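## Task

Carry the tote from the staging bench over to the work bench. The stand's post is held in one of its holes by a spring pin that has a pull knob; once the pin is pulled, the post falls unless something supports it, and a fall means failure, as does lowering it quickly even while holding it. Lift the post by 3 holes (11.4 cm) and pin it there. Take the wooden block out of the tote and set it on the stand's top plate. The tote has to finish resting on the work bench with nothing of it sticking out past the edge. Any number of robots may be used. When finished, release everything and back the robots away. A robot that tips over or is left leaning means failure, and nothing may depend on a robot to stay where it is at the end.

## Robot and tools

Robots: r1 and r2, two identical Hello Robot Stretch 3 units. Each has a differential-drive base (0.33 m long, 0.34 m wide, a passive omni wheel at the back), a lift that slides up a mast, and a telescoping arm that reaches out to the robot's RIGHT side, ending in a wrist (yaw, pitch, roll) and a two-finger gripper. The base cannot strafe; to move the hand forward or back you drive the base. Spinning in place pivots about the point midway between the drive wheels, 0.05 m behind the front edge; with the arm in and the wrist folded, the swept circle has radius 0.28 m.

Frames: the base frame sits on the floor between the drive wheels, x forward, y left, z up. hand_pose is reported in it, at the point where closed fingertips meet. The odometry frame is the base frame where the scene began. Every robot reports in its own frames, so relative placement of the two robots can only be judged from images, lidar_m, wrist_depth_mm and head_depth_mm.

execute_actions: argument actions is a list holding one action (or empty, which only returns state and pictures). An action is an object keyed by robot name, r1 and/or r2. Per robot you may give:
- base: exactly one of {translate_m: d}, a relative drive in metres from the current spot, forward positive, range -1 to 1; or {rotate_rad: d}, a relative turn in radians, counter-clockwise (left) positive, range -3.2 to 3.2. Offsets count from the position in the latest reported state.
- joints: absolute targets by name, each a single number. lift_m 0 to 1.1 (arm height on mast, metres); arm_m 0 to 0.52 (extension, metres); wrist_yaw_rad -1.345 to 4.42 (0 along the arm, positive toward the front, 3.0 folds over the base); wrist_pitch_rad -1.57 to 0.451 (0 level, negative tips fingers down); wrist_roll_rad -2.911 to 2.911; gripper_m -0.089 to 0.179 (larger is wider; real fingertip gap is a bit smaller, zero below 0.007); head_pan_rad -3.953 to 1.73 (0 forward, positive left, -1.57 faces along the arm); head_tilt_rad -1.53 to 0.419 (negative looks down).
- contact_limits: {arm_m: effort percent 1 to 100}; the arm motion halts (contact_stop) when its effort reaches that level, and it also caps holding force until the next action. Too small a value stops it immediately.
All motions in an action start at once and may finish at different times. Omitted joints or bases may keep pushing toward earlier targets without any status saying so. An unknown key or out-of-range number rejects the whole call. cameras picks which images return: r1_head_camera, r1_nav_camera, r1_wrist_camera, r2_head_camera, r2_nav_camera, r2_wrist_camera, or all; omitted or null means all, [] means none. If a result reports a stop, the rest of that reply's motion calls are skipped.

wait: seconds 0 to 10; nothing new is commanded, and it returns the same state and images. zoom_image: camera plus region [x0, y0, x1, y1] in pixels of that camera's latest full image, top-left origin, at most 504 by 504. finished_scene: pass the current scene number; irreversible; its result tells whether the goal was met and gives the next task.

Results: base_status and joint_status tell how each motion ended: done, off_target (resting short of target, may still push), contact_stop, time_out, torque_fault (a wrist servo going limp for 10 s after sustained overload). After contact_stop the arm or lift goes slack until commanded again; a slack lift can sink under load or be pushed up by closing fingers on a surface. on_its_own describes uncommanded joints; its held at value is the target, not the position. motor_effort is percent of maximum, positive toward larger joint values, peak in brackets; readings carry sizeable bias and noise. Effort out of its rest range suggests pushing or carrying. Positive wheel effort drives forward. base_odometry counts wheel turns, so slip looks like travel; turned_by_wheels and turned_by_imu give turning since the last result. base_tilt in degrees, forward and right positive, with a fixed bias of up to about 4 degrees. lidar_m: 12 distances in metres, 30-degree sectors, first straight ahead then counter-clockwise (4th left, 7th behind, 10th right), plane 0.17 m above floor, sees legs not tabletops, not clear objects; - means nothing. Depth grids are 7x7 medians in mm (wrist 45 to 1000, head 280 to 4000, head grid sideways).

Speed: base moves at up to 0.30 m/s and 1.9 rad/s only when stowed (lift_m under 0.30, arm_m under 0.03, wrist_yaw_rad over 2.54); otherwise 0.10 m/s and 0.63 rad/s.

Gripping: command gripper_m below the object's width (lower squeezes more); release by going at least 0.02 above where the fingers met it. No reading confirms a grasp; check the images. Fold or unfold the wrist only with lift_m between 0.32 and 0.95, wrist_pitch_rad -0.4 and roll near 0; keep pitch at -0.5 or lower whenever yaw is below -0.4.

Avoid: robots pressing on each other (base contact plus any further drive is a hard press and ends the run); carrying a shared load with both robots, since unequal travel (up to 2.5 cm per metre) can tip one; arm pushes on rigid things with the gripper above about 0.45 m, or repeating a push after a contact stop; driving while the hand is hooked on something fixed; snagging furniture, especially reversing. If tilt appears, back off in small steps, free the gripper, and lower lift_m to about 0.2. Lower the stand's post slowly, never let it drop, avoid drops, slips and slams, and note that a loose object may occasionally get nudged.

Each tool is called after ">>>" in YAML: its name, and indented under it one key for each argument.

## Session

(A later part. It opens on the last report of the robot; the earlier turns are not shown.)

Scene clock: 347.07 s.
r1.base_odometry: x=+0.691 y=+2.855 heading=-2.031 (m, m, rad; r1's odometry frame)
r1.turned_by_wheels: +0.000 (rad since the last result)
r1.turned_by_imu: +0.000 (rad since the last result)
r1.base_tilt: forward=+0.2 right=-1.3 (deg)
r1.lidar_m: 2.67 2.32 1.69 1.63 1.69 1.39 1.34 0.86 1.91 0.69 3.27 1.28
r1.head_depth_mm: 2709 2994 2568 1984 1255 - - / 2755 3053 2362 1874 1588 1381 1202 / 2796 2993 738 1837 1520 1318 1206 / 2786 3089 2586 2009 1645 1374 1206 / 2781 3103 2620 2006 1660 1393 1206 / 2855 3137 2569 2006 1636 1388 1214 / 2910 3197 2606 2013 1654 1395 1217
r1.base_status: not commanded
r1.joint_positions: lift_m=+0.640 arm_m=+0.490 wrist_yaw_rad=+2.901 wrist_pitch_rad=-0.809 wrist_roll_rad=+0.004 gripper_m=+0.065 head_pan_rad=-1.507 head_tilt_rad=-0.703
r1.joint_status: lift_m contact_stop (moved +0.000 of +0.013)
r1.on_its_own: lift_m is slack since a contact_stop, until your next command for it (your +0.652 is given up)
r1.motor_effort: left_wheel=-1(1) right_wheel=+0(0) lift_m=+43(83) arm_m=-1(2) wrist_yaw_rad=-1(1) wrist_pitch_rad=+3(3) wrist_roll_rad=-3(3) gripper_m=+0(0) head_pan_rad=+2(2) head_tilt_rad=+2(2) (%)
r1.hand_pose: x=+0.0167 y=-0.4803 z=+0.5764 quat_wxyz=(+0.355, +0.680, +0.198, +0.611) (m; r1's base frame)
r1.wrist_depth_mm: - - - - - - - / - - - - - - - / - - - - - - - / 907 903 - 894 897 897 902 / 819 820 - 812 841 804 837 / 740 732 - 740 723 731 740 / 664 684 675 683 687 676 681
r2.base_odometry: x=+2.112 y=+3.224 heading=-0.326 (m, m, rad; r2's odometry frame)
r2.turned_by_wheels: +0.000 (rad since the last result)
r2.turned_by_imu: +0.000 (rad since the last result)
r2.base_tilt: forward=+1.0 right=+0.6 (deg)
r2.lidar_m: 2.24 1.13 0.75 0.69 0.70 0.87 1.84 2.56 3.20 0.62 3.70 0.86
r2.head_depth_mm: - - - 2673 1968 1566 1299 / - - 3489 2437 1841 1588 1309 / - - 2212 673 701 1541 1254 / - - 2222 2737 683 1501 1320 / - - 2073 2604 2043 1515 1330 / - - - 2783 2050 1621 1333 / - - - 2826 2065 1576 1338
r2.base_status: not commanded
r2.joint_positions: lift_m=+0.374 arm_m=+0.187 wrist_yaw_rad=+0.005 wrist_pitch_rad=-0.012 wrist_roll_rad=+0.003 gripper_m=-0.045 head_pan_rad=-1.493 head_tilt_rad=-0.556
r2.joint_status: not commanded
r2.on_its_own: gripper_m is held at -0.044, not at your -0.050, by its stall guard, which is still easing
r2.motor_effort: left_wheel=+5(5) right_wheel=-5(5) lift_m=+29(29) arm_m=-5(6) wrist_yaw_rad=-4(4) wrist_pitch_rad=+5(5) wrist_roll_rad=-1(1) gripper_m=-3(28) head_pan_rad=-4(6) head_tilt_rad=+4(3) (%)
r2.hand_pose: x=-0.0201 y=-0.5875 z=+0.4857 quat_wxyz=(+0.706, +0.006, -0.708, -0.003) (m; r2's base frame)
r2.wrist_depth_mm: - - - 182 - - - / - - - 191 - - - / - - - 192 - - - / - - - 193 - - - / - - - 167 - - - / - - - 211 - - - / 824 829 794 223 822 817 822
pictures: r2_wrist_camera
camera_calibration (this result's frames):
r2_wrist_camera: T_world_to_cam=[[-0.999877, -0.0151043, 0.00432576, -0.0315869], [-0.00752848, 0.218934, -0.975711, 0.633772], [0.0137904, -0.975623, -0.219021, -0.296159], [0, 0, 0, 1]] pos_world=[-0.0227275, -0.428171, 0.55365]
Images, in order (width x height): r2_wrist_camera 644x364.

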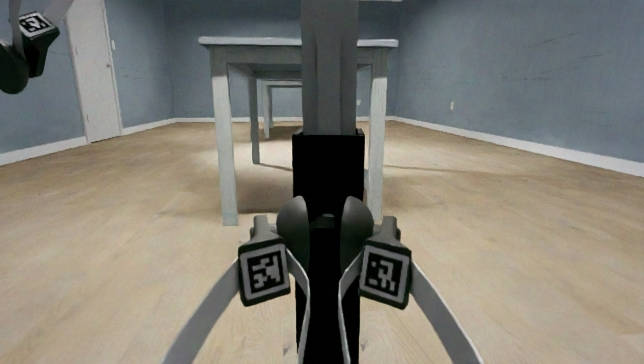

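>>> execute_actions:
  actions:
    - {"r1":{"joints":{"lift_m":0.632}},"r2":{"joints":{"arm_m":0.206,"gripper_m":0.033}}}
  cameras: ["r2_wrist_camera"]

>>> execute_actions:
  actions:
    - {"r1":{"joints":{"lift_m":0.642}},"r2":{"joints":{"gripper_m":-0.089}}}
  cameras: []

>>> execute_actions:
  actions:
    - {"r2":{"joints":{"arm_m":0.19}}}
  cameras: ["r2_wrist_camera"]

Scene clock: 353.43 s.
r1.base_odometry: x=+0.691 y=+2.855 heading=-2.031 (m, m, rad; r1's odometry frame)
r1.turned_by_wheels: +0.000 (rad since the last result)
r1.turned_by_imu: -0.002 (rad since the last result)
r1.base_tilt: forward=+0.2 right=-1.3 (deg)
r1.lidar_m: 2.68 2.31 1.69 1.63 1.69 1.39 1.34 0.86 1.90 0.69 3.27 1.28
r1.head_depth_mm: 2740 2998 2564 1989 1567 1418 - / 2797 3014 2350 1867 1603 1381 1198 / 2786 3041 739 1833 1103 1323 1199 / 2794 3095 2581 1997 1643 1376 1201 / 2808 3108 2592 2014 1636 1387 1208 / 2834 3133 2576 2016 1643 1390 1204 / 2874 3143 2606 2039 1658 1400 1207
r1.base_status: not commanded
r1.joint_positions: lift_m=+0.632 arm_m=+0.490 wrist_yaw_rad=+2.901 wrist_pitch_rad=-0.809 wrist_roll_rad=+0.004 gripper_m=+0.065 head_pan_rad=-1.507 head_tilt_rad=-0.703
r1.joint_status: all done
r1.motor_effort: left_wheel=-1(1) right_wheel=+0(0) lift_m=+34(40) arm_m=-1(1) wrist_yaw_rad=-1(1) wrist_pitch_rad=+3(3) wrist_roll_rad=-3(3) gripper_m=+0(1) head_pan_rad=+2(3) head_tilt_rad=+1(1) (%)
r1.hand_pose: x=+0.0167 y=-0.4803 z=+0.5688 quat_wxyz=(+0.355, +0.680, +0.198, +0.611) (m; r1's base frame)
r1.wrist_depth_mm: - - - - - - - / - - - - - - - / 981 973 - 977 983 - 994 / 894 907 - 878 895 886 900 / 800 799 - 803 825 803 800 / 737 725 - 752 719 725 740 / 669 679 674 673 677 674 669
r2.base_odometry: x=+2.112 y=+3.224 heading=-0.326 (m, m, rad; r2's odometry frame)
r2.turned_by_wheels: +0.000 (rad since the last result)
r2.turned_by_imu: -0.002 (rad since the last result)
r2.base_tilt: forward=+0.9 right=+0.5 (deg)
r2.lidar_m: 2.24 1.13 0.75 0.69 0.70 0.87 1.83 2.55 3.22 0.62 3.71 0.86
r2.head_depth_mm: - - - 2626 1977 1586 1309 / - - 3546 2554 1843 1590 1306 / - - 2227 674 702 1501 1239 / - - 2280 2735 687 1515 1316 / - - 2098 2607 2035 1482 1326 / - - - 2807 2048 1575 1333 / - - - 2824 2067 1578 1337
r2.base_status: not commanded
r2.joint_positions: lift_m=+0.374 arm_m=+0.204 wrist_yaw_rad=+0.001 wrist_pitch_rad=-0.024 wrist_roll_rad=+0.002 gripper_m=+0.033 head_pan_rad=-1.493 head_tilt_rad=-0.556
r2.joint_status: all done
r2.on_its_own: arm_m is at rest, and its effort (+20) is outside its rest range (-14 to +14)
r2.motor_effort: left_wheel=-2(5) right_wheel=+1(5) lift_m=+29(29) arm_m=+20(19) wrist_yaw_rad=+0(4) wrist_pitch_rad=+10(11) wrist_roll_rad=-1(1) gripper_m=+3(76) head_pan_rad=-4(4) head_tilt_rad=+2(3) (%)
r2.hand_pose: x=-0.0212 y=-0.6042 z=+0.4827 quat_wxyz=(+0.707, +0.009, -0.708, -0.009) (m; r2's base frame)
r2.wrist_depth_mm: - - - 168 - - - / - - - 174 - - - / - - - 174 - - - / - - - 178 - - - / - - - 161 - - - / - - - 194 - - - / 793 791 798 205 802 796 811
pictures: r2_wrist_camera
camera_calibration (this result's frames):
r2_wrist_camera: T_world_to_cam=[[-0.999928, -0.0110594, 0.004553, -0.0305434], [-0.00698086, 0.230589, -0.973026, 0.640198], [0.00971118, -0.972988, -0.23065, -0.305976], [0, 0, 0, 1]] pos_world=[-0.0231006, -0.445672, 0.552496]
Images, in order (width x height): r2_wrist_camera 644x364.

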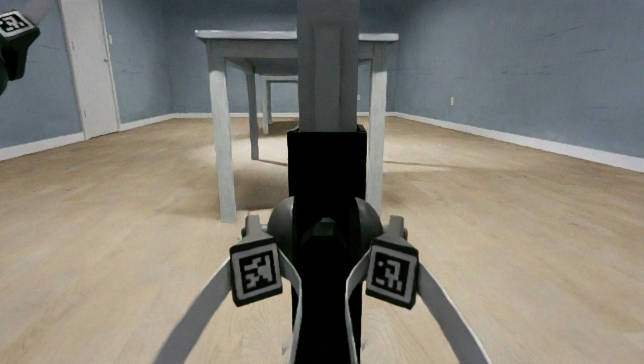

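Scene clock: 355.33 s.
r1.base_odometry: x=+0.691 y=+2.855 heading=-2.031 (m, m, rad; r1's odometry frame)
r1.turned_by_wheels: +0.000 (rad since the last result)
r1.turned_by_imu: +0.000 (rad since the last result)
r1.base_tilt: forward=+0.1 right=-1.3 (deg)
r1.lidar_m: 2.68 2.32 1.69 1.63 1.69 1.39 1.34 0.86 1.91 0.69 3.27 1.29
r1.head_depth_mm: 2709 3059 2544 1991 1533 - - / 2774 2980 2356 1861 1636 1382 1196 / 2772 3052 738 1841 1101 1322 1206 / 2815 3077 2551 2007 1635 1373 1211 / 2820 3110 2556 2005 1628 1389 1211 / 2854 3145 2599 2015 1652 1394 1213 / 2874 3160 2550 1996 1643 1398 1206
r1.base_status: not commanded
r1.joint_positions: lift_m=+0.641 arm_m=+0.490 wrist_yaw_rad=+2.901 wrist_pitch_rad=-0.809 wrist_roll_rad=+0.004 gripper_m=+0.065 head_pan_rad=-1.507 head_tilt_rad=-0.703
r1.joint_status: all done
r1.motor_effort: left_wheel=-1(2) right_wheel=+0(1) lift_m=+67(64) arm_m=-1(1) wrist_yaw_rad=-1(1) wrist_pitch_rad=+3(4) wrist_roll_rad=-3(3) gripper_m=+1(1) head_pan_rad=+3(2) head_tilt_rad=+1(1) (%)
r1.hand_pose: x=+0.0168 y=-0.4803 z=+0.5778 quat_wxyz=(+0.355, +0.680, +0.198, +0.611) (m; r1's base frame)
r1.wrist_depth_mm: - - - - - - - / - - - - - - - / - 984 - - - - - / 900 904 - 897 893 912 906 / 798 800 - 814 827 815 825 / 734 738 - 738 719 732 748 / 676 677 683 667 678 678 670
r2.base_odometry: x=+2.112 y=+3.224 heading=-0.326 (m, m, rad; r2's odometry frame)
r2.turned_by_wheels: +0.000 (rad since the last result)
r2.turned_by_imu: +0.004 (rad since the last result)
r2.base_tilt: forward=+0.9 right=+0.4 (deg)
r2.lidar_m: 2.24 1.13 0.75 0.69 0.70 0.87 1.85 2.56 3.23 0.62 3.69 0.86
r2.head_depth_mm: - - - 2643 1975 1580 1299 / - - 3592 2455 1844 1579 1316 / - - 2235 679 707 1549 1235 / - - 2304 2776 690 1524 1324 / - - 2105 2648 2051 1474 1334 / - - - 2824 2062 1625 1344 / - - - 2859 2074 1589 1348
r2.base_status: not commanded
r2.joint_positions: lift_m=+0.374 arm_m=+0.204 wrist_yaw_rad=-0.009 wrist_pitch_rad=-0.031 wrist_roll_rad=+0.002 gripper_m=-0.087 head_pan_rad=-1.493 head_tilt_rad=-0.556
r2.joint_status: all done
r2.on_its_own: arm_m is at rest, and its effort (+20) is outside its rest range (-14 to +14)
r2.motor_effort: left_wheel=-4(4) right_wheel=+1(1) lift_m=+29(30) arm_m=+20(20) wrist_yaw_rad=+7(8) wrist_pitch_rad=+13(13) wrist_roll_rad=-1(1) gripper_m=-46(100) head_pan_rad=-3(3) head_tilt_rad=+3(2) (%)
r2.hand_pose: x=-0.0238 y=-0.6040 z=+0.4810 quat_wxyz=(+0.706, +0.008, -0.708, -0.014) (m; r2's base frame)
r2.wrist_depth_mm: - - - 169 - - - / - - - 176 - - - / - - - 177 - - - / - - - 180 - - - / - - - 151 - - - / - - - 197 - 999 - / 797 801 797 206 795 794 779
pictures: none
No camera images: the call's "cameras" was empty. Leave "cameras" out to get every camera's image.

Scene clock: 356.70 s.
r1.base_odometry: x=+0.691 y=+2.855 heading=-2.031 (m, m, rad; r1's odometry frame)
r1.turned_by_wheels: +0.000 (rad since the last result)
r1.turned_by_imu: +0.000 (rad since the last result)
r1.base_tilt: forward=+0.2 right=-1.3 (deg)
r1.lidar_m: 2.68 2.32 1.69 1.63 1.69 1.40 1.34 0.86 1.91 0.69 3.27 1.28
r1.head_depth_mm: 2750 3024 2564 1999 1584 - - / 2749 3051 2286 1874 1623 1383 1209 / 2744 2984 735 1881 1319 1321 1203 / 2767 3046 2581 1994 1636 1378 1199 / 2824 3057 2570 2003 1643 1394 1207 / 2858 3175 2596 1992 1640 1395 1208 / 2873 3105 2591 1995 1654 1409 1211
r1.base_status: not commanded
r1.joint_positions: lift_m=+0.641 arm_m=+0.490 wrist_yaw_rad=+2.901 wrist_pitch_rad=-0.809 wrist_roll_rad=+0.004 gripper_m=+0.065 head_pan_rad=-1.507 head_tilt_rad=-0.703
r1.joint_status: not commanded
r1.motor_effort: left_wheel=-1(2) right_wheel=+1(1) lift_m=+57(66) arm_m=-1(1) wrist_yaw_rad=-1(1) wrist_pitch_rad=+3(3) wrist_roll_rad=-3(3) gripper_m=+0(1) head_pan_rad=+2(2) head_tilt_rad=+1(1) (%)
r1.hand_pose: x=+0.0168 y=-0.4803 z=+0.5781 quat_wxyz=(+0.355, +0.680, +0.198, +0.611) (m; r1's base frame)
r1.wrist_depth_mm: - - - - - - - / - - - - - - - / 989 - - - 993 991 - / 902 915 - 891 905 902 897 / 791 796 - 814 834 815 828 / 751 740 - 739 734 749 735 / 678 678 681 685 675 684 679
r2.base_odometry: x=+2.112 y=+3.224 heading=-0.326 (m, m, rad; r2's odometry frame)
r2.turned_by_wheels: +0.000 (rad since the last result)
r2.turned_by_imu: +0.000 (rad since the last result)
r2.base_tilt: forward=+0.9 right=+0.7 (deg)
r2.lidar_m: 2.24 1.13 0.75 0.69 0.70 0.88 1.85 2.56 3.22 0.62 3.68 0.86
r2.head_depth_mm: - - - 2641 1976 1565 1305 / - - 3514 2429 1836 1577 1311 / - - 2201 674 700 1549 1252 / - - 2251 2739 682 1507 1323 / - - 2089 2628 2031 1472 1336 / - - - 2772 2053 1623 1330 / - - - 2819 2073 1585 1339
r2.base_status: not commanded
r2.joint_positions: lift_m=+0.374 arm_m=+0.192 wrist_yaw_rad=-0.001 wrist_pitch_rad=-0.016 wrist_roll_rad=+0.002 gripper_m=-0.080 head_pan_rad=-1.493 head_tilt_rad=-0.555
r2.joint_status: all done
r2.on_its_own: gripper_m is held at -0.082, not at your -0.089, by its stall guard, which is still easing
r2.motor_effort: left_wheel=+3(6) right_wheel=-3(8) lift_m=+31(31) arm_m=-13(18) wrist_yaw_rad=+1(14) wrist_pitch_rad=+7(13) wrist_roll_rad=-1(1) gripper_m=-39(45) head_pan_rad=-4(5) head_tilt_rad=+2(3) (%)
r2.hand_pose: x=-0.0216 y=-0.5923 z=+0.4847 quat_wxyz=(+0.707, +0.006, -0.708, -0.006) (m; r2's base frame)
r2.wrist_depth_mm: - - - 177 - - - / - - - 185 - - - / - - - 186 - - - / - - - 189 - - - / - - - 156 - - - / - - - 205 - - - / 799 826 802 217 802 814 825
pictures: r2_wrist_camera
camera_calibration (this result's frames):
r2_wrist_camera: T_world_to_cam=[[-0.999946, -0.00933255, 0.00463969, -0.0298725], [-0.00660249, 0.222785, -0.974845, 0.63566], [0.00806414, -0.974823, -0.222834, -0.298843], [0, 0, 0, 1]] pos_world=[-0.0232641, -0.433214, 0.553216]
Images, in order (width x height): r2_wrist_camera 644x364.

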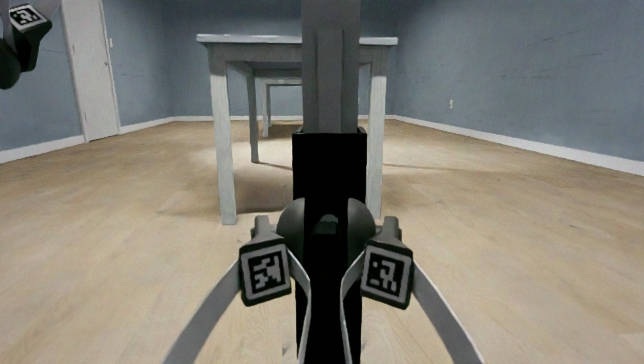

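>>> execute_actions:
  actions:
    - {"r1":{"joints":{"lift_m":0.74}},"r2":{"joints":{"arm_m":0.188,"gripper_m":-0.088}}}
  cameras: ["r2_wrist_camera"]

Scene clock: 360.50 s.
r1.base_odometry: x=+0.691 y=+2.855 heading=-2.031 (m, m, rad; r1's odometry frame)
r1.turned_by_wheels: +0.000 (rad since the last result)
r1.turned_by_imu: -0.001 (rad since the last result)
r1.base_tilt: forward=+0.1 right=-1.3 (deg)
r1.lidar_m: 2.67 2.31 1.70 1.63 1.70 1.39 1.34 0.85 1.91 0.69 3.28 1.28
r1.head_depth_mm: 2722 3037 2595 2002 - - 1195 / 2773 2926 713 1991 1608 1388 1198 / 2777 655 686 - 1309 1315 1205 / 2812 3072 2466 2001 1647 1384 1202 / 2813 3100 2559 2014 1655 1395 1212 / 2831 3134 2581 1999 1642 1401 1210 / 2871 3163 2617 2009 1648 1399 1216
r1.base_status: not commanded
r1.joint_positions: lift_m=+0.739 arm_m=+0.490 wrist_yaw_rad=+2.901 wrist_pitch_rad=-0.809 wrist_roll_rad=+0.004 gripper_m=+0.065 head_pan_rad=-1.507 head_tilt_rad=-0.703
r1.joint_status: all done
r1.motor_effort: left_wheel=-1(1) right_wheel=+1(1) lift_m=+59(61) arm_m=-1(1) wrist_yaw_rad=-1(1) wrist_pitch_rad=+3(3) wrist_roll_rad=-3(3) gripper_m=-1(0) head_pan_rad=+2(2) head_tilt_rad=+2(1) (%)
r1.hand_pose: x=+0.0168 y=-0.4803 z=+0.6760 quat_wxyz=(+0.355, +0.680, +0.198, +0.611) (m; r1's base frame)
r1.wrist_depth_mm: - - - - - - - / - - - - - - - / - - - - - - - / - - - - - - - / 916 942 - 921 952 924 934 / 833 834 - 841 838 840 839 / 748 774 769 778 769 765 766
r2.base_odometry: x=+2.112 y=+3.224 heading=-0.326 (m, m, rad; r2's odometry frame)
r2.turned_by_wheels: +0.000 (rad since the last result)
r2.turned_by_imu: -0.001 (rad since the last result)
r2.base_tilt: forward=+0.9 right=+0.7 (deg)
r2.lidar_m: 2.24 1.13 0.74 0.69 0.70 0.87 1.85 2.56 3.23 0.62 3.66 0.86
r2.head_depth_mm: - - - 2675 1979 1574 1304 / - - 3535 707 1974 1588 1314 / - - 1856 642 782 1543 1247 / - - 2244 2497 732 1593 1315 / - - 2070 2633 756 1562 1326 / - - - 2799 1844 1571 1339 / - - - 2801 1856 1621 1336
r2.base_status: not commanded
r2.joint_positions: lift_m=+0.374 arm_m=+0.189 wrist_yaw_rad=-0.001 wrist_pitch_rad=-0.015 wrist_roll_rad=+0.002 gripper_m=-0.079 head_pan_rad=-1.493 head_tilt_rad=-0.555
r2.joint_status: gripper_m off_target (ended at -0.079, target -0.088); the others done
r2.on_its_own: gripper_m is held at -0.081, not at your -0.088, by its stall guard, which is still easing
r2.motor_effort: left_wheel=+2(3) right_wheel=-3(3) lift_m=+31(31) arm_m=-11(12) wrist_yaw_rad=+1(0) wrist_pitch_rad=+6(7) wrist_roll_rad=-1(1) gripper_m=-37(100) head_pan_rad=-5(5) head_tilt_rad=+4(3) (%)
r2.hand_pose: x=-0.0216 y=-0.5902 z=+0.4850 quat_wxyz=(+0.707, +0.005, -0.708, -0.006) (m; r2's base frame)
r2.wrist_depth_mm: - - - 181 - - - / - - - 187 - - - / - - - 188 - - - / - - - 191 - - - / - - - 158 - - - / - - - 210 - - - / 820 811 818 220 803 833 825
pictures: r2_wrist_camera
camera_calibration (this result's frames):
r2_wrist_camera: T_world_to_cam=[[-0.999945, -0.00934894, 0.00465209, -0.0298639], [-0.00660836, 0.221594, -0.975117, 0.634912], [0.00808543, -0.975094, -0.221644, -0.297403], [0, 0, 0, 1]] pos_world=[-0.0232619, -0.430968, 0.553334]
Images, in order (width x height): r2_wrist_camera 644x364.

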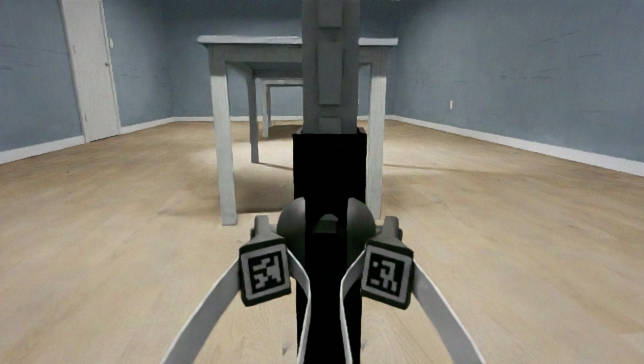

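>>> execute_actions:
  actions:
    - {"r2":{"joints":{"gripper_m":0.06}}}
  cameras: []

>>> execute_actions:
  actions:
    - {"r1":{"joints":{"lift_m":0.755}},"r2":{"joints":{"arm_m":0.1}}}
  cameras: ["r2_head_camera"]

>>> execute_actions:
  actions:
    - {"r1":{"joints":{"lift_m":0.742}}}
  cameras: ["r2_head_camera"]

Scene clock: 366.60 s.
r1.base_odometry: x=+0.691 y=+2.855 heading=-2.031 (m, m, rad; r1's odometry frame)
r1.turned_by_wheels: +0.000 (rad since the last result)
r1.turned_by_imu: -0.002 (rad since the last result)
r1.base_tilt: forward=+0.2 right=-1.4 (deg)
r1.lidar_m: 2.68 2.32 1.69 1.63 1.69 1.39 1.34 0.86 1.90 0.69 3.26 1.28
r1.head_depth_mm: 2754 3006 2586 2024 - - 1190 / 2745 2915 711 1987 1555 1388 1211 / 2765 656 686 - 1310 1326 1212 / 2783 3078 2482 1986 1636 1388 1210 / 2816 3073 2583 1974 1654 1387 1208 / 2835 3109 2570 2015 1647 1404 1209 / 2887 3174 2563 2007 1648 1392 1216
r1.base_status: not commanded
r1.joint_positions: lift_m=+0.739 arm_m=+0.490 wrist_yaw_rad=+2.901 wrist_pitch_rad=-0.809 wrist_roll_rad=+0.004 gripper_m=+0.065 head_pan_rad=-1.507 head_tilt_rad=-0.703
r1.joint_status: not commanded
r1.motor_effort: left_wheel=-2(2) right_wheel=+2(2) lift_m=+58(58) arm_m=-1(1) wrist_yaw_rad=-1(1) wrist_pitch_rad=+3(3) wrist_roll_rad=-3(3) gripper_m=+0(0) head_pan_rad=+3(3) head_tilt_rad=+1(2) (%)
r1.hand_pose: x=+0.0168 y=-0.4803 z=+0.6760 quat_wxyz=(+0.355, +0.680, +0.198, +0.611) (m; r1's base frame)
r1.wrist_depth_mm: - - - - - - - / - - - - - - - / - - - - - - - / - - - - - - - / 917 935 - 926 937 918 924 / 839 856 - 838 837 835 848 / 768 769 787 767 770 775 779
r2.base_odometry: x=+2.112 y=+3.224 heading=-0.326 (m, m, rad; r2's odometry frame)
r2.turned_by_wheels: +0.000 (rad since the last result)
r2.turned_by_imu: -0.001 (rad since the last result)
r2.base_tilt: forward=+1.0 right=+0.6 (deg)
r2.lidar_m: 2.24 1.13 0.75 0.69 0.70 0.88 1.85 2.56 3.23 0.62 3.67 0.86
r2.head_depth_mm: - - - 2653 1979 1570 1303 / - - 3562 707 1985 1585 1305 / - - 1859 642 1808 1547 1235 / - - 2249 2501 737 1601 1324 / - - 2090 2584 755 1559 1337 / - - - 2814 1837 1571 1335 / - - - 2830 1862 1640 1333
r2.base_status: not commanded
r2.joint_positions: lift_m=+0.374 arm_m=+0.188 wrist_yaw_rad=-0.001 wrist_pitch_rad=-0.018 wrist_roll_rad=+0.002 gripper_m=+0.060 head_pan_rad=-1.493 head_tilt_rad=-0.555
r2.joint_status: all done
r2.motor_effort: left_wheel=+1(2) right_wheel=-1(2) lift_m=+31(31) arm_m=-3(9) wrist_yaw_rad=+0(0) wrist_pitch_rad=+8(7) wrist_roll_rad=-1(1) gripper_m=+1(78) head_pan_rad=-4(4) head_tilt_rad=+2(2) (%)
r2.hand_pose: x=-0.0216 y=-0.5891 z=+0.4843 quat_wxyz=(+0.707, +0.006, -0.708, -0.007) (m; r2's base frame)
r2.wrist_depth_mm: - - - 182 - - - / - - - 188 - - - / - - - 190 - - - / - - - 193 - - - / - - - 197 - - - / - - 923 211 926 - - / 807 845 811 222 813 813 796
pictures: none
No camera images: the call's "cameras" was empty. Leave "cameras" out to get every camera's image.

Scene clock: 368.47 s.
r1.base_odometry: x=+0.691 y=+2.855 heading=-2.031 (m, m, rad; r1's odometry frame)
r1.turned_by_wheels: +0.000 (rad since the last result)
r1.turned_by_imu: +0.000 (rad since the last result)
r1.base_tilt: forward=+0.1 right=-1.4 (deg)
r1.lidar_m: 2.67 2.32 1.69 1.63 1.70 1.39 1.34 0.86 1.91 0.69 3.27 1.28
r1.head_depth_mm: 2727 2999 2611 2063 - 1405 1197 / 2725 751 681 1995 1630 1389 1204 / 2718 655 683 - 1540 1317 1204 / 2789 3009 2521 2000 1643 1403 1207 / 2834 3111 2570 1977 1648 1391 1216 / 2821 3094 2590 2014 1645 1402 1210 / 2862 3161 2575 2032 1647 1394 1202
r1.base_status: not commanded
r1.joint_positions: lift_m=+0.754 arm_m=+0.490 wrist_yaw_rad=+2.901 wrist_pitch_rad=-0.809 wrist_roll_rad=+0.004 gripper_m=+0.065 head_pan_rad=-1.507 head_tilt_rad=-0.703
r1.joint_status: all done
r1.motor_effort: left_wheel=-2(3) right_wheel=+2(3) lift_m=+58(66) arm_m=-1(1) wrist_yaw_rad=-1(1) wrist_pitch_rad=+3(3) wrist_roll_rad=-3(3) gripper_m=+0(0) head_pan_rad=+3(3) head_tilt_rad=+2(1) (%)
r1.hand_pose: x=+0.0168 y=-0.4803 z=+0.6910 quat_wxyz=(+0.355, +0.680, +0.198, +0.611) (m; r1's base frame)
r1.wrist_depth_mm: - - - - - - - / - - - - - - - / - - - - - - - / - - - - - - - / 947 939 - 940 959 975 951 / 836 852 - 855 819 852 852 / 794 785 786 785 786 777 791
r2.base_odometry: x=+2.112 y=+3.224 heading=-0.326 (m, m, rad; r2's odometry frame)
r2.turned_by_wheels: +0.000 (rad since the last result)
r2.turned_by_imu: +0.000 (rad since the last result)
r2.base_tilt: forward=+0.9 right=+0.6 (deg)
r2.lidar_m: 2.24 1.13 0.75 0.69 0.70 0.87 1.85 2.56 3.21 0.62 3.70 0.86
r2.head_depth_mm: - - - 2651 1961 1569 1303 / - - 3554 2222 1991 1579 1315 / - - 627 643 1807 1534 1221 / - - 2252 686 729 1603 1329 / - - 2084 2610 752 1617 1335 / - - - 2814 1899 1568 1338 / - - - 2822 1906 1628 1347
r2.base_status: not commanded
r2.joint_positions: lift_m=+0.374 arm_m=+0.100 wrist_yaw_rad=-0.001 wrist_pitch_rad=-0.018 wrist_roll_rad=+0.002 gripper_m=+0.060 head_pan_rad=-1.493 head_tilt_rad=-0.555
r2.joint_status: all done
r2.motor_effort: left_wheel=+1(2) right_wheel=-1(1) lift_m=+31(30) arm_m=-4(2) wrist_yaw_rad=+0(0) wrist_pitch_rad=+8(7) wrist_roll_rad=-1(1) gripper_m=+0(1) head_pan_rad=-4(4) head_tilt_rad=+2(3) (%)
r2.hand_pose: x=-0.0216 y=-0.5011 z=+0.4842 quat_wxyz=(+0.707, +0.006, -0.708, -0.007) (m; r2's base frame)
r2.wrist_depth_mm: - - - - - - - / - - - - - - - / - - - 275 - - - / - - - 284 - - - / - - - 298 - - - / - - 943 311 935 - - / 802 822 804 326 801 807 801
pictures: r2_head_camera (sideways: a quarter turn clockwise sets it upright)
camera_calibration (this result's frames):
r2_head_camera: T_world_to_cam=[[0.00552185, 0.495821, -0.868407, 1.15188], [0.996661, 0.0680133, 0.0451699, -0.0619295], [0.0814594, -0.865757, -0.493791, 0.599297], [0, 0, 0, 1]] pos_world=[0.00654384, -0.0480706, 1.29903]
Images, in order (width x height): r2_head_camera 896x504.

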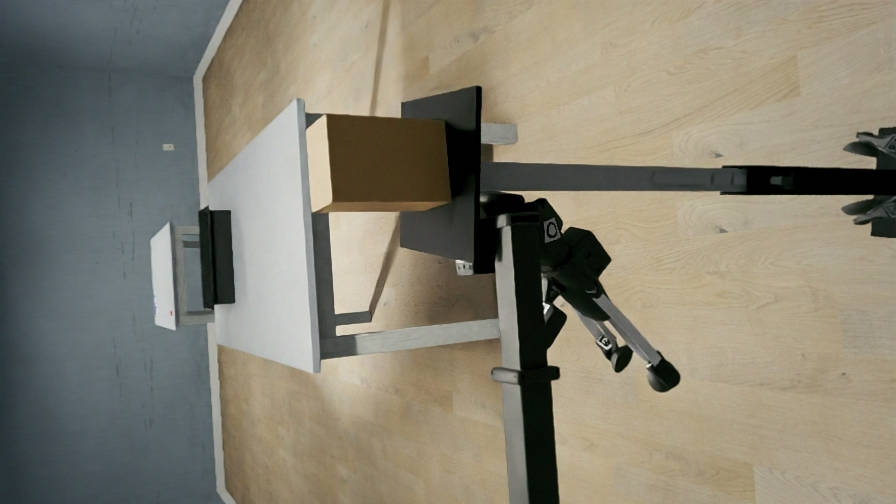

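Scene clock: 369.80 s.
r1.base_odometry: x=+0.691 y=+2.855 heading=-2.031 (m, m, rad; r1's odometry frame)
r1.turned_by_wheels: +0.000 (rad since the last result)
r1.turned_by_imu: +0.000 (rad since the last result)
r1.base_tilt: forward=+0.1 right=-1.3 (deg)
r1.lidar_m: 2.67 2.32 1.69 1.63 1.69 1.40 1.34 0.86 1.90 0.69 3.24 1.28
r1.head_depth_mm: 2714 3043 2649 2056 - 1391 1205 / 2740 753 685 2005 1622 1387 1198 / 2720 656 689 - 1528 1321 1209 / 2772 3058 2461 2000 1637 1388 1208 / 2800 3099 2574 2018 1639 1397 1208 / 2819 3086 2565 1997 1644 1397 1208 / 2864 3142 2597 2033 1630 1398 1212
r1.base_status: not commanded
r1.joint_positions: lift_m=+0.742 arm_m=+0.490 wrist_yaw_rad=+2.901 wrist_pitch_rad=-0.810 wrist_roll_rad=+0.004 gripper_m=+0.065 head_pan_rad=-1.507 head_tilt_rad=-0.703
r1.joint_status: all done
r1.motor_effort: left_wheel=-1(2) right_wheel=+1(2) lift_m=+33(52) arm_m=+0(1) wrist_yaw_rad=-1(1) wrist_pitch_rad=+3(3) wrist_roll_rad=-3(3) gripper_m=+0(1) head_pan_rad=+2(2) head_tilt_rad=+1(1) (%)
r1.hand_pose: x=+0.0168 y=-0.4804 z=+0.6788 quat_wxyz=(+0.355, +0.680, +0.198, +0.610) (m; r1's base frame)
r1.wrist_depth_mm: - - - - - - - / - - - - - - - / - - - - - - - / - - - - - - - / 926 946 - 914 949 937 916 / 840 849 - 854 827 842 851 / 768 762 783 775 779 793 774
r2.base_odometry: x=+2.112 y=+3.224 heading=-0.326 (m, m, rad; r2's odometry frame)
r2.turned_by_wheels: +0.000 (rad since the last result)
r2.turned_by_imu: +0.000 (rad since the last result)
r2.base_tilt: forward=+1.0 right=+0.6 (deg)
r2.lidar_m: 2.24 1.13 0.74 0.69 0.70 0.87 1.85 2.56 3.23 0.62 3.67 0.86
r2.head_depth_mm: - - - 2651 1984 1569 1298 / - - 3552 2225 1988 1573 1311 / - - 624 641 1799 1541 1218 / - - 2262 694 734 1598 1322 / - - 2091 2613 749 1566 1331 / - - - 2801 1843 1581 1337 / - - - 2821 1856 1631 1342
r2.base_status: not commanded
r2.joint_positions: lift_m=+0.374 arm_m=+0.100 wrist_yaw_rad=-0.001 wrist_pitch_rad=-0.018 wrist_roll_rad=+0.002 gripper_m=+0.060 head_pan_rad=-1.493 head_tilt_rad=-0.555
r2.joint_status: not commanded
r2.motor_effort: left_wheel=+2(2) right_wheel=-1(1) lift_m=+31(31) arm_m=-3(3) wrist_yaw_rad=+1(0) wrist_pitch_rad=+8(7) wrist_roll_rad=-1(1) gripper_m=+0(1) head_pan_rad=-4(4) head_tilt_rad=+3(2) (%)
r2.hand_pose: x=-0.0216 y=-0.5011 z=+0.4842 quat_wxyz=(+0.707, +0.006, -0.708, -0.007) (m; r2's base frame)
r2.wrist_depth_mm: - - - - - - - / - - - - - - - / - - - 281 - - - / - - - 287 - - - / - - - 297 - - - / - - 953 311 914 - - / 815 802 817 325 814 804 809
pictures: r2_head_camera (sideways: a quarter turn clockwise sets it upright)
camera_calibration (this result's frames):
r2_head_camera: T_world_to_cam=[[0.00552178, 0.495822, -0.868407, 1.15188], [0.996661, 0.0680134, 0.0451699, -0.0619295], [0.0814595, -0.865757, -0.493791, 0.599297], [0, 0, 0, 1]] pos_world=[0.00654384, -0.0480706, 1.29903]
Images, in order (width x height): r2_head_camera 896x504.

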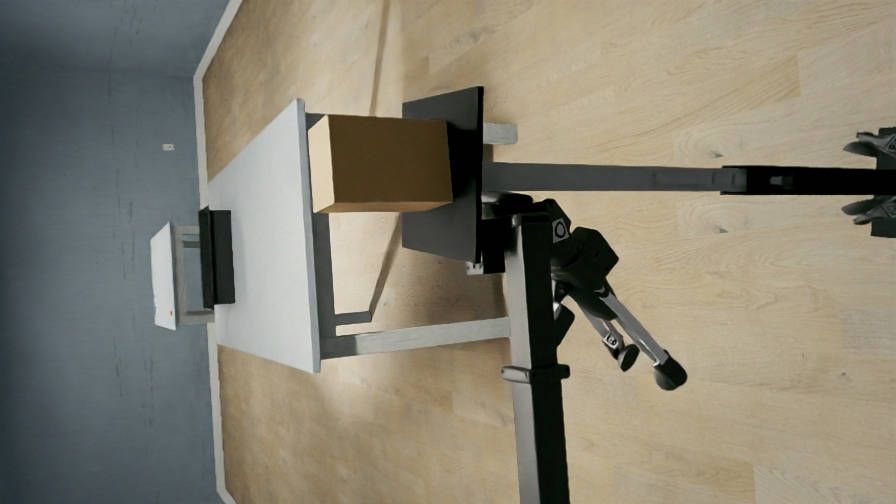

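>>> execute_actions:
  actions:
    - {"r1":{"joints":{"arm_m":0.2}},"r2":{"joints":{"arm_m":0.0}}}
  cameras: []

>>> finished_scene:
  scene: 2

Scene clock: 376.33 s.
r1.base_odometry: x=+0.691 y=+2.855 heading=-2.031 (m, m, rad; r1's odometry frame)
r1.turned_by_wheels: +0.000 (rad since the last result)
r1.turned_by_imu: -0.002 (rad since the last result)
r1.base_tilt: forward=+0.1 right=-1.3 (deg)
r1.lidar_m: 2.67 2.32 1.69 1.63 1.70 1.39 1.34 0.86 1.91 0.69 3.27 1.28
r1.head_depth_mm: 2680 3077 2555 2001 - 1380 1203 / 2710 755 2347 2006 - 1380 1201 / 2730 657 765 1878 - - 1184 / 2826 3019 2465 1998 1690 1413 1210 / 2804 3079 2559 1998 1639 1396 1206 / 2818 3202 2579 2017 1639 1391 1206 / 2853 3185 2592 2022 1647 1401 1207
r1.base_status: not commanded
r1.joint_positions: lift_m=+0.742 arm_m=+0.200 wrist_yaw_rad=+2.901 wrist_pitch_rad=-0.810 wrist_roll_rad=+0.004 gripper_m=+0.065 head_pan_rad=-1.507 head_tilt_rad=-0.703
r1.joint_status: all done
r1.motor_effort: left_wheel=-1(1) right_wheel=+1(1) lift_m=+33(34) arm_m=-3(1) wrist_yaw_rad=-1(1) wrist_pitch_rad=+3(3) wrist_roll_rad=-3(3) gripper_m=+0(0) head_pan_rad=+2(2) head_tilt_rad=+1(2) (%)
r1.hand_pose: x=+0.0168 y=-0.1906 z=+0.6788 quat_wxyz=(+0.355, +0.680, +0.198, +0.610) (m; r1's base frame)
r1.wrist_depth_mm: - - - - - - - / - - - - - - - / - - - - - - - / - - - - - - - / 938 915 - 931 945 924 956 / 843 841 - 837 824 844 855 / 754 773 - 780 776 773 776
r2.base_odometry: x=+2.112 y=+3.224 heading=-0.326 (m, m, rad; r2's odometry frame)
r2.turned_by_wheels: +0.000 (rad since the last result)
r2.turned_by_imu: -0.001 (rad since the last result)
r2.base_tilt: forward=+0.9 right=+0.6 (deg)
r2.lidar_m: 2.24 1.12 0.74 0.69 0.70 0.88 1.85 2.56 3.22 0.62 3.70 0.86
r2.head_depth_mm: - - - 2646 1975 1564 1303 / - - 3604 2246 1982 1574 1312 / - - 622 643 1866 1540 1247 / - - 2272 2470 2015 1603 1323 / - - 2083 2640 2029 1608 1331 / - - - 2796 2055 1619 1344 / - - - 2843 1861 1636 1347
r2.base_status: not commanded
r2.joint_positions: lift_m=+0.374 arm_m=+0.001 wrist_yaw_rad=+0.000 wrist_pitch_rad=-0.018 wrist_roll_rad=+0.002 gripper_m=+0.060 head_pan_rad=-1.493 head_tilt_rad=-0.555
r2.joint_status: all done
r2.motor_effort: left_wheel=+2(1) right_wheel=-1(1) lift_m=+31(31) arm_m=-3(4) wrist_yaw_rad=+1(1) wrist_pitch_rad=+8(8) wrist_roll_rad=-1(1) gripper_m=+0(1) head_pan_rad=-4(4) head_tilt_rad=+2(2) (%)
r2.hand_pose: x=-0.0216 y=-0.4014 z=+0.4841 quat_wxyz=(+0.707, +0.007, -0.708, -0.007) (m; r2's base frame)
r2.wrist_depth_mm: - - - - - - - / - - - - - - - / - - - - - - - / - - - - - - - / - - - - - - - / - - 938 966 940 - - / 812 817 827 780 805 809 819
pictures: none
No camera images: the call's "cameras" was empty. Leave "cameras" out to get every camera's image.

The scene is finished: the task was done.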